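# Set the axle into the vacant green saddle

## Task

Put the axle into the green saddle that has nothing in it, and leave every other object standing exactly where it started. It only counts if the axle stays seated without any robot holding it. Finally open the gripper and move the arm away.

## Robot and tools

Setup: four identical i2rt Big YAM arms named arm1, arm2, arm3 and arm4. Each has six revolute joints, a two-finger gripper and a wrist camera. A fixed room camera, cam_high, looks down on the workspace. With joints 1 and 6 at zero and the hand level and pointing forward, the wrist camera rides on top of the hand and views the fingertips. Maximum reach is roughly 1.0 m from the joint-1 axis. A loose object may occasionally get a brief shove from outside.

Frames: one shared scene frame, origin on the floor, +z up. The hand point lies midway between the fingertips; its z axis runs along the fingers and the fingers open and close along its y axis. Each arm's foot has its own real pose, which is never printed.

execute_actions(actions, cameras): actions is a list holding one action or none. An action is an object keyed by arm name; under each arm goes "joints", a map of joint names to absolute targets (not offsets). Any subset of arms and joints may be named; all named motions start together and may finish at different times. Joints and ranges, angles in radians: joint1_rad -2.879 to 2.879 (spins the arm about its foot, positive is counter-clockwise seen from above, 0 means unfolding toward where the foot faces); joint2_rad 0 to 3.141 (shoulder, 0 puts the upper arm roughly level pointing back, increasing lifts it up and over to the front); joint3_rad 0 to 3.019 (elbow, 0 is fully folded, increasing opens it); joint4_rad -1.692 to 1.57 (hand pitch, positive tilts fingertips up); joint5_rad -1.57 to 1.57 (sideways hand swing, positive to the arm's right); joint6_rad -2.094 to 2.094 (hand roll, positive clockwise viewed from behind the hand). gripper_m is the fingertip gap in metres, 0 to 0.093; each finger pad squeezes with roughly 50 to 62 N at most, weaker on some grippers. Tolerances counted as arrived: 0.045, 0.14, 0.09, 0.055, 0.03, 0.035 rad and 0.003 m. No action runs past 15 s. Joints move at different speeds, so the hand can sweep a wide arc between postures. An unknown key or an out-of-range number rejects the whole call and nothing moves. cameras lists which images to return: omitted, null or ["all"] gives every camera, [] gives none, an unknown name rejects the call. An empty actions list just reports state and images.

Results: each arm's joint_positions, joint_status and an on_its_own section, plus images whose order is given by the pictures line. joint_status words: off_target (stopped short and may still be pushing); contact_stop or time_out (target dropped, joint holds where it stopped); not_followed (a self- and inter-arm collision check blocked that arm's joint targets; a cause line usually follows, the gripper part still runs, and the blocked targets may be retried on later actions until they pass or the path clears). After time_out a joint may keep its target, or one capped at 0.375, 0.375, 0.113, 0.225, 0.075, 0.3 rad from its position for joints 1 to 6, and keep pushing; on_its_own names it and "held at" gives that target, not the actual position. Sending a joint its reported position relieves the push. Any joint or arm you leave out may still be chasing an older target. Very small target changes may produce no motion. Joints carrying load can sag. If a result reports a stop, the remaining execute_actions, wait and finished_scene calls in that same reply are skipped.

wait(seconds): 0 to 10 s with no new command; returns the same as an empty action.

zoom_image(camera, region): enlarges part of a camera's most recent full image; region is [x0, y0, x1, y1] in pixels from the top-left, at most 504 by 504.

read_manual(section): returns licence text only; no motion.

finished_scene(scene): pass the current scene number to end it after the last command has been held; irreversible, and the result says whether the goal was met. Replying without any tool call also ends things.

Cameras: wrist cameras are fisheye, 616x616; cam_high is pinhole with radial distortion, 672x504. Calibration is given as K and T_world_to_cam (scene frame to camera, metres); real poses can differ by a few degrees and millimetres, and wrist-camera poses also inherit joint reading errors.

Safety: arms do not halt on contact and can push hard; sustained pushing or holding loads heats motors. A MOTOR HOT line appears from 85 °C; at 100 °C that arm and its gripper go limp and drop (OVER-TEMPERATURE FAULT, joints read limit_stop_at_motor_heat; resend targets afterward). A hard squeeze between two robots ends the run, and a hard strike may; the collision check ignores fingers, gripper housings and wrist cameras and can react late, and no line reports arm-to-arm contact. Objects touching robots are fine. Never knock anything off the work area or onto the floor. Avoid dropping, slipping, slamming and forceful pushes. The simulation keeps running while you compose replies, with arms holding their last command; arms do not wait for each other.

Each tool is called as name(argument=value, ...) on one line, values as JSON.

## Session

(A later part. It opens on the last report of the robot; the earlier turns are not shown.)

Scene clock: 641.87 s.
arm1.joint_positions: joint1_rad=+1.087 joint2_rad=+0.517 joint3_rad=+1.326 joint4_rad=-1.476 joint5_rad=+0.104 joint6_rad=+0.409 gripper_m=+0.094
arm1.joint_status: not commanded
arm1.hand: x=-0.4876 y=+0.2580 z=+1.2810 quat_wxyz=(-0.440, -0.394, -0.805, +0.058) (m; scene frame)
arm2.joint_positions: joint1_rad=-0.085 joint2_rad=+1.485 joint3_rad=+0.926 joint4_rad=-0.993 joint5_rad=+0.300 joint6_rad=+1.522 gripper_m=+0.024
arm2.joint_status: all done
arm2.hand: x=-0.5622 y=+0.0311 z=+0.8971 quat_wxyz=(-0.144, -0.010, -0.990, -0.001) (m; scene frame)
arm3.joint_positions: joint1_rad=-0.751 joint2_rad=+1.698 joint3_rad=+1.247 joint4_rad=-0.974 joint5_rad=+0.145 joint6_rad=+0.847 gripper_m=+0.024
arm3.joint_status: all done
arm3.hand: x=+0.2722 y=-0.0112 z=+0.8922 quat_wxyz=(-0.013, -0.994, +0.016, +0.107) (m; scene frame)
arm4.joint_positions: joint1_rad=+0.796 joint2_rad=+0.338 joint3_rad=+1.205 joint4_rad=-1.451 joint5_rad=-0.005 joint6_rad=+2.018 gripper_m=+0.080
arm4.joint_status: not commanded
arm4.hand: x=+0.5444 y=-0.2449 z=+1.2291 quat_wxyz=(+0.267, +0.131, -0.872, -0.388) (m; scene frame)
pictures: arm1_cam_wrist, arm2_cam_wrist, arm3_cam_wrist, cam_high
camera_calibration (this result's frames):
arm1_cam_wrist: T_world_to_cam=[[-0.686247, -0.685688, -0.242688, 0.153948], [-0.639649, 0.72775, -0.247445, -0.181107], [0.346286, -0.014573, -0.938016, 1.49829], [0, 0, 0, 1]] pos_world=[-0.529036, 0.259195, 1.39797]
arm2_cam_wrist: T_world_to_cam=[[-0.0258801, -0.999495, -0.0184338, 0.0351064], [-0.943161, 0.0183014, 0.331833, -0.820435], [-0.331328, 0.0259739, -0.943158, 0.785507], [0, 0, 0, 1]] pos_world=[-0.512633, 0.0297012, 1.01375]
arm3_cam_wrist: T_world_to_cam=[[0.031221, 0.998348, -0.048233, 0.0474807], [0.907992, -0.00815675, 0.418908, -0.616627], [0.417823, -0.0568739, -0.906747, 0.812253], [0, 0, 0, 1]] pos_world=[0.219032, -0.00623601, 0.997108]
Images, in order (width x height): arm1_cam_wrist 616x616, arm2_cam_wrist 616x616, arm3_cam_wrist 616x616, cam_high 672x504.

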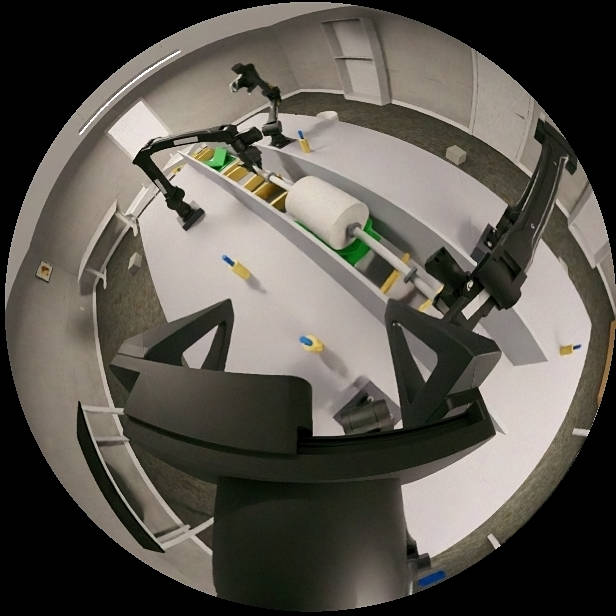

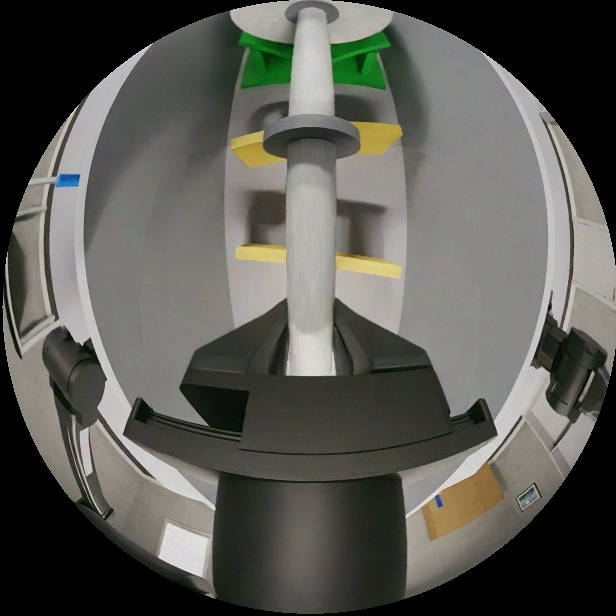

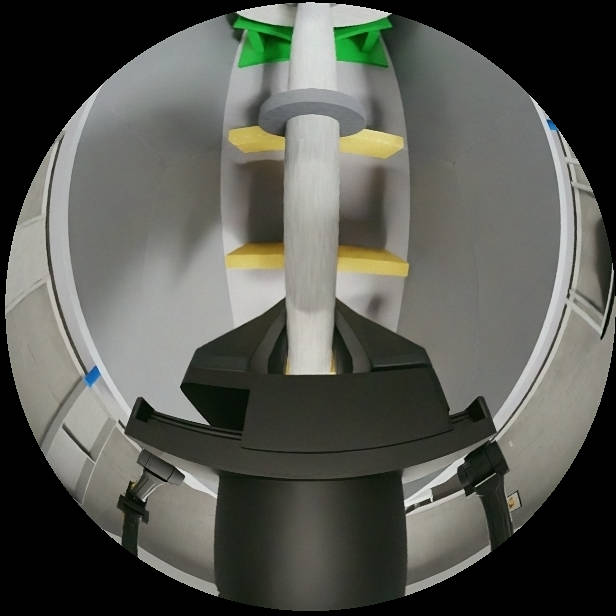

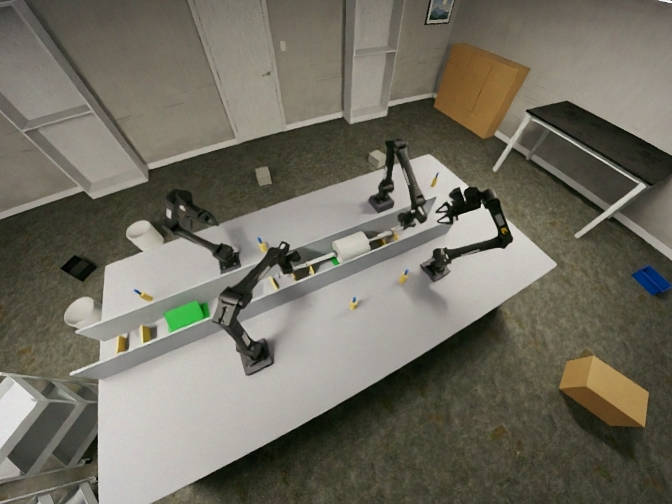

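execute_actions(actions=[{"arm2":{"joints":{"joint1_rad":-0.058,"joint2_rad":1.493,"joint3_rad":0.919,"joint4_rad":-0.936,"joint6_rad":1.54}},"arm3":{"joints":{"joint1_rad":-0.768,"joint2_rad":1.72,"joint3_rad":1.263,"joint4_rad":-0.905,"joint6_rad":0.83}}}], cameras=["arm2_cam_wrist","arm3_cam_wrist"])

zoom_image(camera="arm2_cam_wrist", region=[222, 0, 402, 110])

zoom_image(camera="arm3_cam_wrist", region=[222, 0, 402, 110])

Scene clock: 659.47 s.
arm1.joint_positions: joint1_rad=+1.087 joint2_rad=+0.517 joint3_rad=+1.326 joint4_rad=-1.476 joint5_rad=+0.104 joint6_rad=+0.409 gripper_m=+0.094
arm1.joint_status: not commanded
arm1.hand: x=-0.4876 y=+0.2580 z=+1.2810 quat_wxyz=(-0.440, -0.394, -0.805, +0.058) (m; scene frame)
arm2.joint_positions: joint1_rad=-0.071 joint2_rad=+1.503 joint3_rad=+0.907 joint4_rad=-0.956 joint5_rad=+0.298 joint6_rad=+1.539 gripper_m=+0.024
arm2.joint_status: all done
arm2.hand: x=-0.5680 y=+0.0313 z=+0.8846 quat_wxyz=(-0.143, -0.012, -0.990, -0.004) (m; scene frame)
arm3.joint_positions: joint1_rad=-0.758 joint2_rad=+1.724 joint3_rad=+1.236 joint4_rad=-0.925 joint5_rad=+0.142 joint6_rad=+0.846 gripper_m=+0.024
arm3.joint_status: all done
arm3.hand: x=+0.2660 y=-0.0135 z=+0.8767 quat_wxyz=(-0.018, -0.994, +0.020, +0.109) (m; scene frame)
arm4.joint_positions: joint1_rad=+0.796 joint2_rad=+0.338 joint3_rad=+1.205 joint4_rad=-1.451 joint5_rad=-0.005 joint6_rad=+2.018 gripper_m=+0.080
arm4.joint_status: not commanded
arm4.hand: x=+0.5444 y=-0.2449 z=+1.2291 quat_wxyz=(+0.267, +0.131, -0.872, -0.388) (m; scene frame)
pictures: arm2_cam_wrist, arm3_cam_wrist
camera_calibration (this result's frames):
arm2_cam_wrist: T_world_to_cam=[[-0.0282271, -0.999325, -0.0235072, 0.0381015], [-0.942734, 0.018795, 0.333015, -0.82254], [-0.332348, 0.0315611, -0.942628, 0.77055], [0, 0, 0, 1]] pos_world=[-0.51827, 0.0292161, 1.00116]
arm3_cam_wrist: T_world_to_cam=[[0.0369527, 0.997602, -0.0585261, 0.0567209], [0.910117, -0.00940982, 0.414243, -0.601005], [0.412699, -0.068573, -0.908282, 0.803235], [0, 0, 0, 1]] pos_world=[0.213395, -0.00716003, 0.981846]
Images, in order (width x height): arm2_cam_wrist 616x616, arm3_cam_wrist 616x616.

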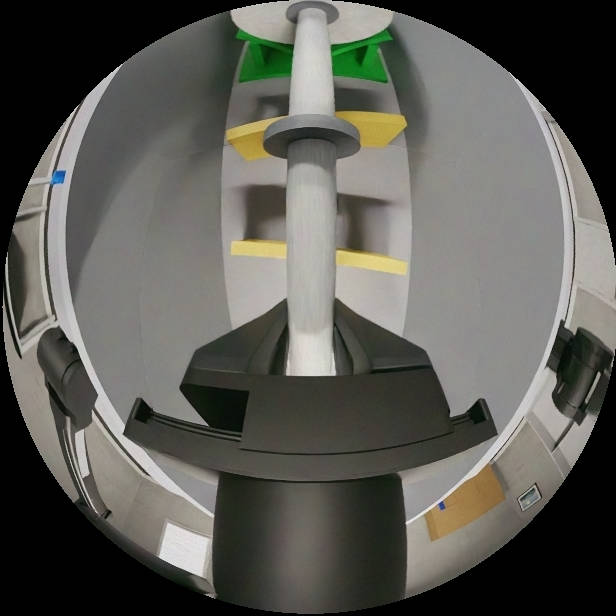

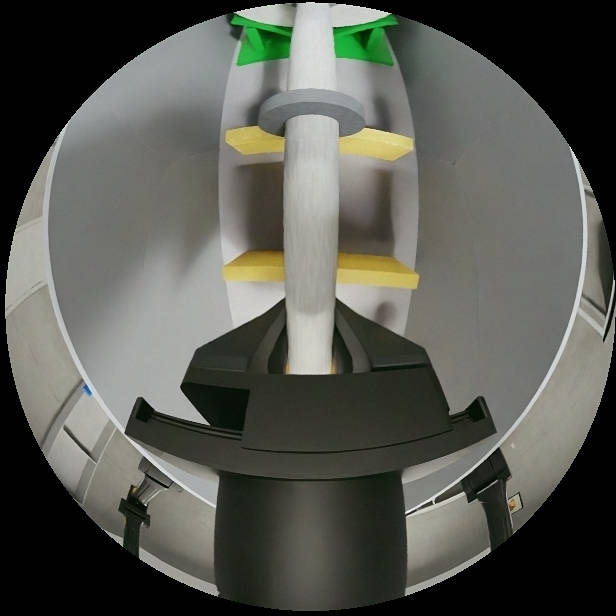

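Region (222, 0, 402, 110) of arm2_cam_wrist's 616x616 image, scaled by 2.800, with more detail than that image has.

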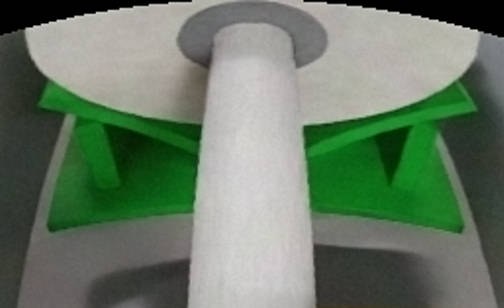

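Region (222, 0, 402, 110) of arm3_cam_wrist's 616x616 image, scaled by 2.800, with more detail than that image has.

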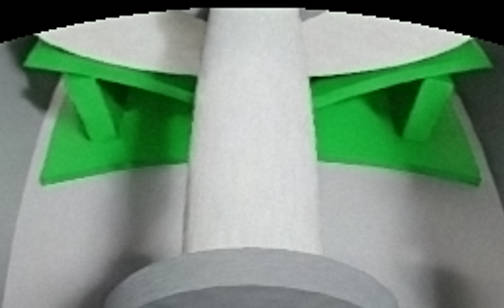

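execute_actions(actions=[{"arm2":{"joints":{"joint1_rad":-0.068,"joint2_rad":1.515,"joint3_rad":0.903,"joint4_rad":-0.945}},"arm3":{"joints":{"joint2_rad":1.738,"joint3_rad":1.24,"joint4_rad":-0.915}}}], cameras=["arm2_cam_wrist","arm3_cam_wrist"])

zoom_image(camera="arm2_cam_wrist", region=[222, 0, 402, 110])

zoom_image(camera="arm3_cam_wrist", region=[222, 0, 402, 110])

Scene clock: 667.83 s.
arm1.joint_positions: joint1_rad=+1.087 joint2_rad=+0.517 joint3_rad=+1.326 joint4_rad=-1.476 joint5_rad=+0.104 joint6_rad=+0.409 gripper_m=+0.094
arm1.joint_status: not commanded
arm1.hand: x=-0.4876 y=+0.2580 z=+1.2810 quat_wxyz=(-0.440, -0.394, -0.805, +0.058) (m; scene frame)
arm2.joint_positions: joint1_rad=-0.071 joint2_rad=+1.503 joint3_rad=+0.902 joint4_rad=-0.956 joint5_rad=+0.300 joint6_rad=+1.539 gripper_m=+0.024
arm2.joint_status: all done
arm2.hand: x=-0.5679 y=+0.0289 z=+0.8830 quat_wxyz=(-0.144, -0.012, -0.990, -0.001) (m; scene frame)
arm3.joint_positions: joint1_rad=-0.758 joint2_rad=+1.724 joint3_rad=+1.233 joint4_rad=-0.925 joint5_rad=+0.144 joint6_rad=+0.845 gripper_m=+0.024
arm3.joint_status: all done
arm3.hand: x=+0.2666 y=-0.0123 z=+0.8756 quat_wxyz=(-0.016, -0.994, +0.019, +0.109) (m; scene frame)
arm4.joint_positions: joint1_rad=+0.796 joint2_rad=+0.338 joint3_rad=+1.205 joint4_rad=-1.451 joint5_rad=-0.005 joint6_rad=+2.018 gripper_m=+0.080
arm4.joint_status: not commanded
arm4.hand: x=+0.5444 y=-0.2449 z=+1.2291 quat_wxyz=(+0.267, +0.131, -0.872, -0.388) (m; scene frame)
pictures: arm2_cam_wrist, arm3_cam_wrist
camera_calibration (this result's frames):
arm2_cam_wrist: T_world_to_cam=[[-0.0281659, -0.999439, -0.018141, 0.0309383], [-0.943021, 0.0205479, 0.332099, -0.821311], [-0.33154, 0.0264612, -0.94307, 0.77008], [0, 0, 0, 1]] pos_world=[-0.51833, 0.0274199, 0.999557]
arm3_cam_wrist: T_world_to_cam=[[0.0358691, 0.997874, -0.0544189, 0.0521383], [0.909965, -0.0101012, 0.414561, -0.601316], [0.41313, -0.0643893, -0.908393, 0.802098], [0, 0, 0, 1]] pos_world=[0.213936, -0.00645497, 0.98074]
Images, in order (width x height): arm2_cam_wrist 616x616, arm3_cam_wrist 616x616.

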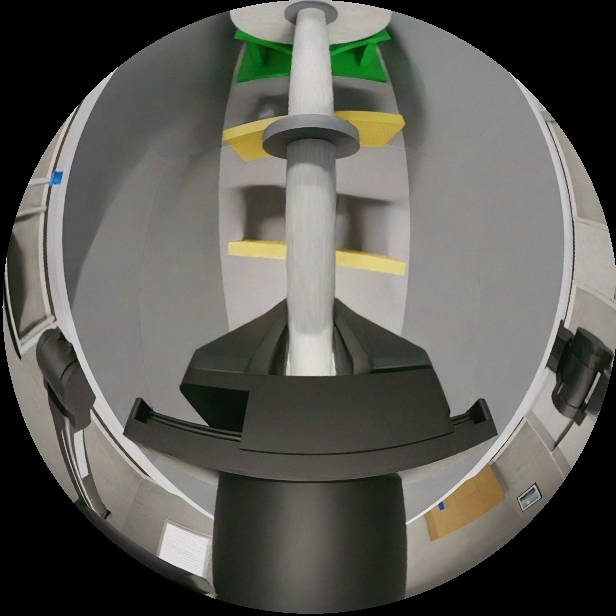

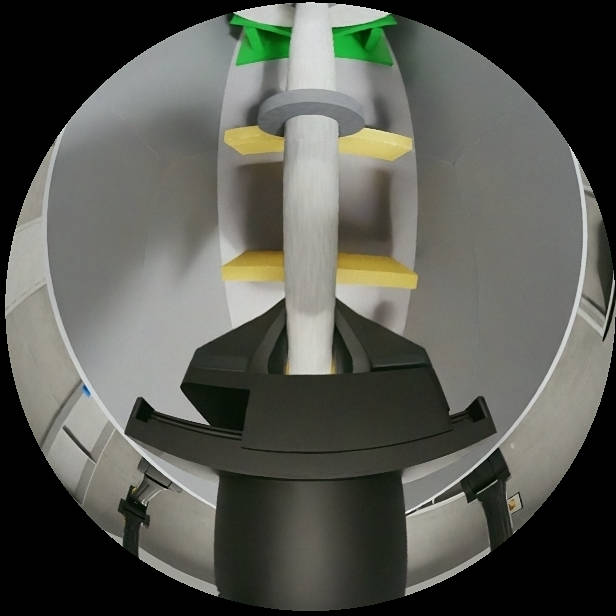

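Region (222, 0, 402, 110) of arm2_cam_wrist's 616x616 image, scaled by 2.800, with more detail than that image has.

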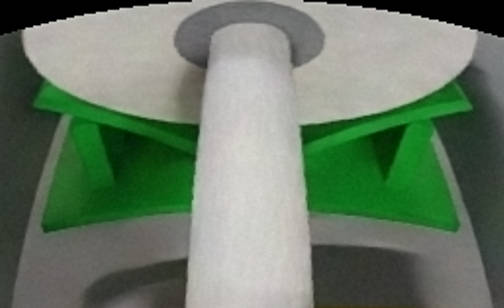

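Region (222, 0, 402, 110) of arm3_cam_wrist's 616x616 image, scaled by 2.800, with more detail than that image has.

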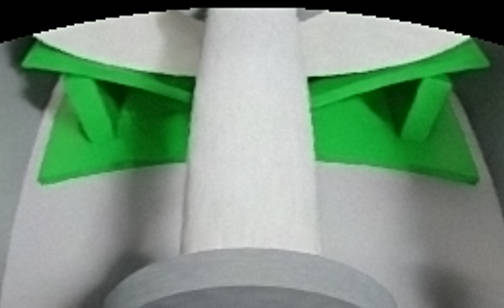

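execute_actions(actions=[{"arm2":{"joints":{"joint2_rad":0.75,"gripper_m":0.08}},"arm3":{"joints":{"joint2_rad":0.95,"gripper_m":0.08}}}])

Scene clock: 676.07 s.
arm1.joint_positions: joint1_rad=+1.087 joint2_rad=+0.517 joint3_rad=+1.326 joint4_rad=-1.476 joint5_rad=+0.104 joint6_rad=+0.409 gripper_m=+0.094
arm1.joint_status: not commanded
arm1.hand: x=-0.4876 y=+0.2580 z=+1.2810 quat_wxyz=(-0.440, -0.394, -0.805, +0.058) (m; scene frame)
arm2.joint_positions: joint1_rad=-0.071 joint2_rad=+0.743 joint3_rad=+0.902 joint4_rad=-0.953 joint5_rad=+0.305 joint6_rad=+1.539 gripper_m=+0.080
arm2.joint_status: all done
arm2.hand: x=-0.5665 y=-0.0207 z=+1.1518 quat_wxyz=(-0.151, -0.070, -0.915, -0.368) (m; scene frame)
arm3.joint_positions: joint1_rad=-0.759 joint2_rad=+0.935 joint3_rad=+1.222 joint4_rad=-0.923 joint5_rad=+0.147 joint6_rad=+0.840 gripper_m=+0.080
arm3.joint_status: all done
arm3.hand: x=+0.3422 y=+0.0715 z=+1.2396 quat_wxyz=(-0.294, -0.886, +0.044, +0.355) (m; scene frame)
arm4.joint_positions: joint1_rad=+0.796 joint2_rad=+0.338 joint3_rad=+1.205 joint4_rad=-1.451 joint5_rad=-0.005 joint6_rad=+2.018 gripper_m=+0.080
arm4.joint_status: not commanded
arm4.hand: x=+0.5444 y=-0.2449 z=+1.2291 quat_wxyz=(+0.267, +0.131, -0.872, -0.388) (m; scene frame)
pictures: arm1_cam_wrist, arm2_cam_wrist, arm3_cam_wrist, arm4_cam_wrist, cam_high
camera_calibration (this result's frames):
arm1_cam_wrist: T_world_to_cam=[[-0.686247, -0.685688, -0.242688, 0.153948], [-0.639649, 0.72775, -0.247445, -0.181107], [0.346286, -0.014573, -0.938016, 1.49829], [0, 0, 0, 1]] pos_world=[-0.529036, 0.259195, 1.39797]
arm2_cam_wrist: T_world_to_cam=[[-0.020797, -0.709583, -0.704315, 0.786724], [-0.957322, -0.18899, 0.218671, -0.78999], [-0.288274, 0.678804, -0.675369, 0.755089], [0, 0, 0, 1]] pos_world=[-0.522241, -0.103611, 1.23681]
arm3_cam_wrist: T_world_to_cam=[[-0.138472, 0.812486, -0.566297, 0.693113], [0.98764, 0.0708865, -0.139796, -0.165338], [-0.0734395, -0.578655, -0.812259, 1.19107], [0, 0, 0, 1]] pos_world=[0.346743, 0.137795, 1.33685]
arm4_cam_wrist: T_world_to_cam=[[0.015322, -0.659992, -0.751116, 0.754497], [-0.329527, -0.71257, 0.6194, -0.753461], [-0.944022, 0.238022, -0.228403, 0.977776], [0, 0, 0, 1]] pos_world=[0.663197, -0.271664, 1.25674]
Images, in order (width x height): arm1_cam_wrist 616x616, arm2_cam_wrist 616x616, arm3_cam_wrist 616x616, arm4_cam_wrist 616x616, cam_high 672x504.

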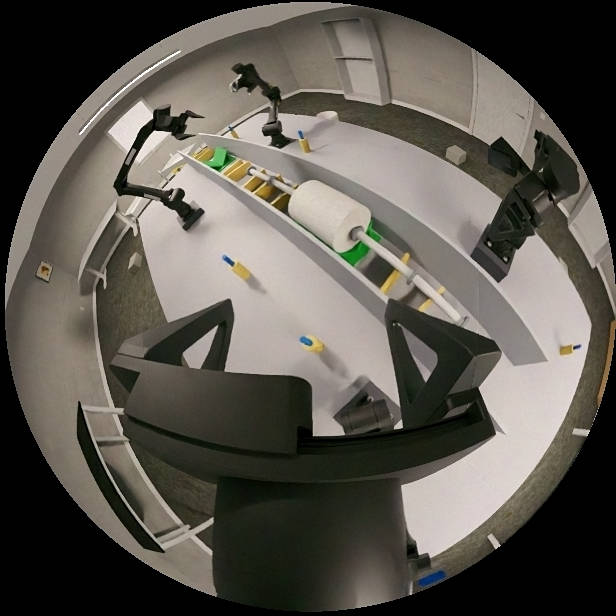

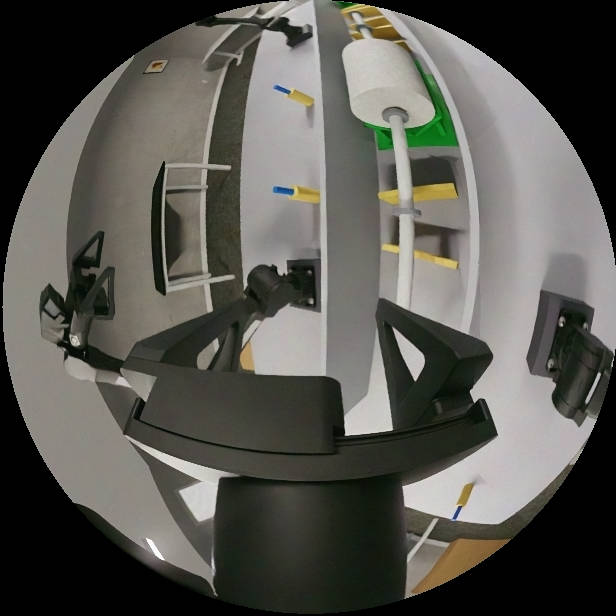

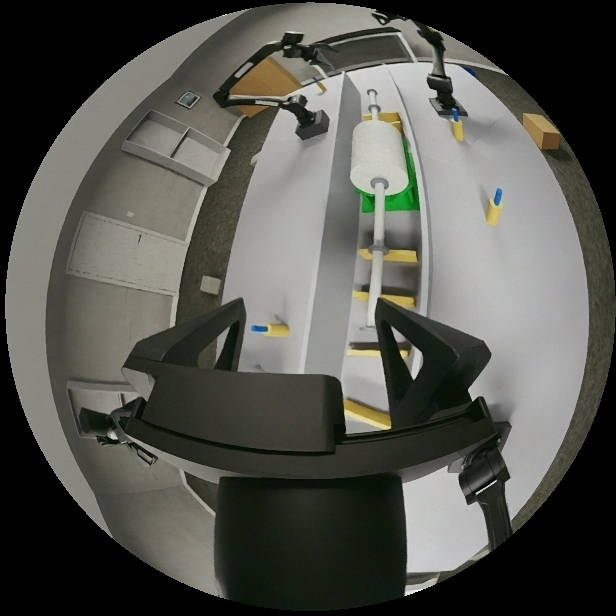

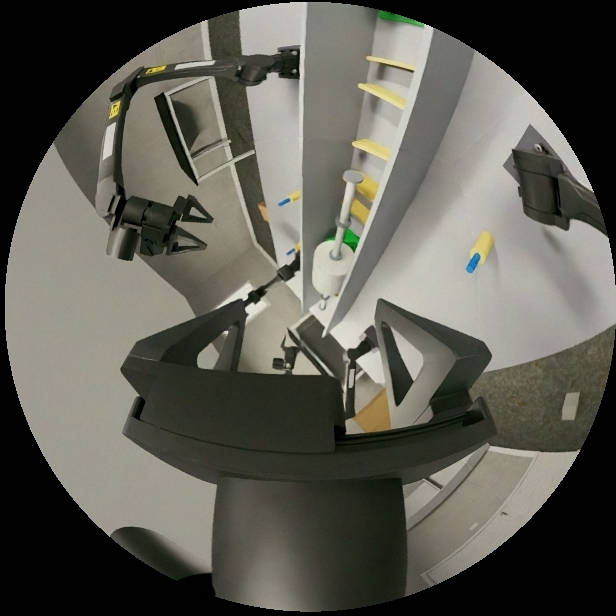

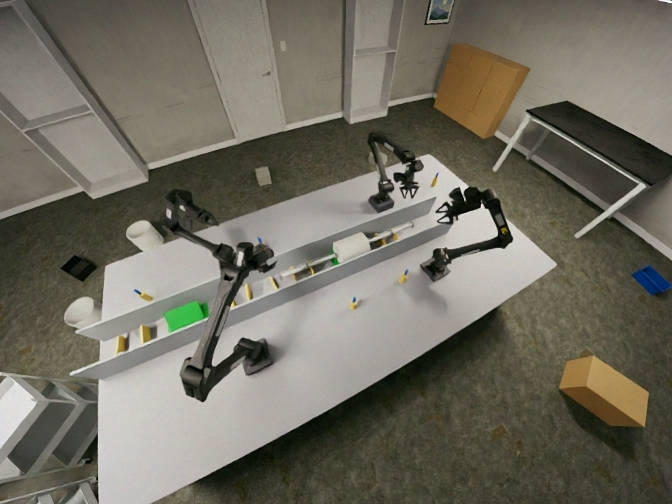

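zoom_image(camera="cam_high", region=[70, 160, 470, 390])

zoom_image(camera="arm1_cam_wrist", region=[160, 110, 480, 330])

Region (70, 160, 470, 390) of cam_high's 672x504 image, scaled by 1.260, with more detail than that image has; it fills the top 290 rows of this view, and the rest is white.

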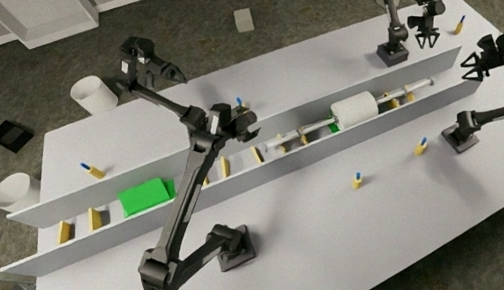

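Region (160, 110, 480, 330) of arm1_cam_wrist's 616x616 image, scaled by 1.575, with more detail than that image has; it fills the top 346 rows of this view, and the rest is white.

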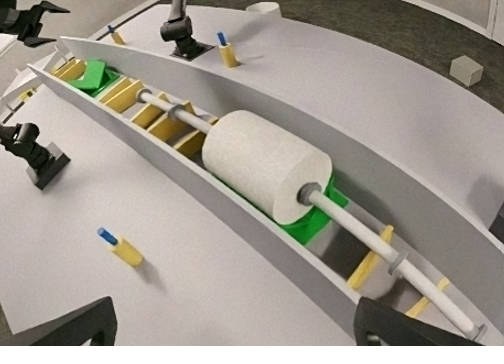

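finished_scene(scene=1)

The scene is finished: the task was done.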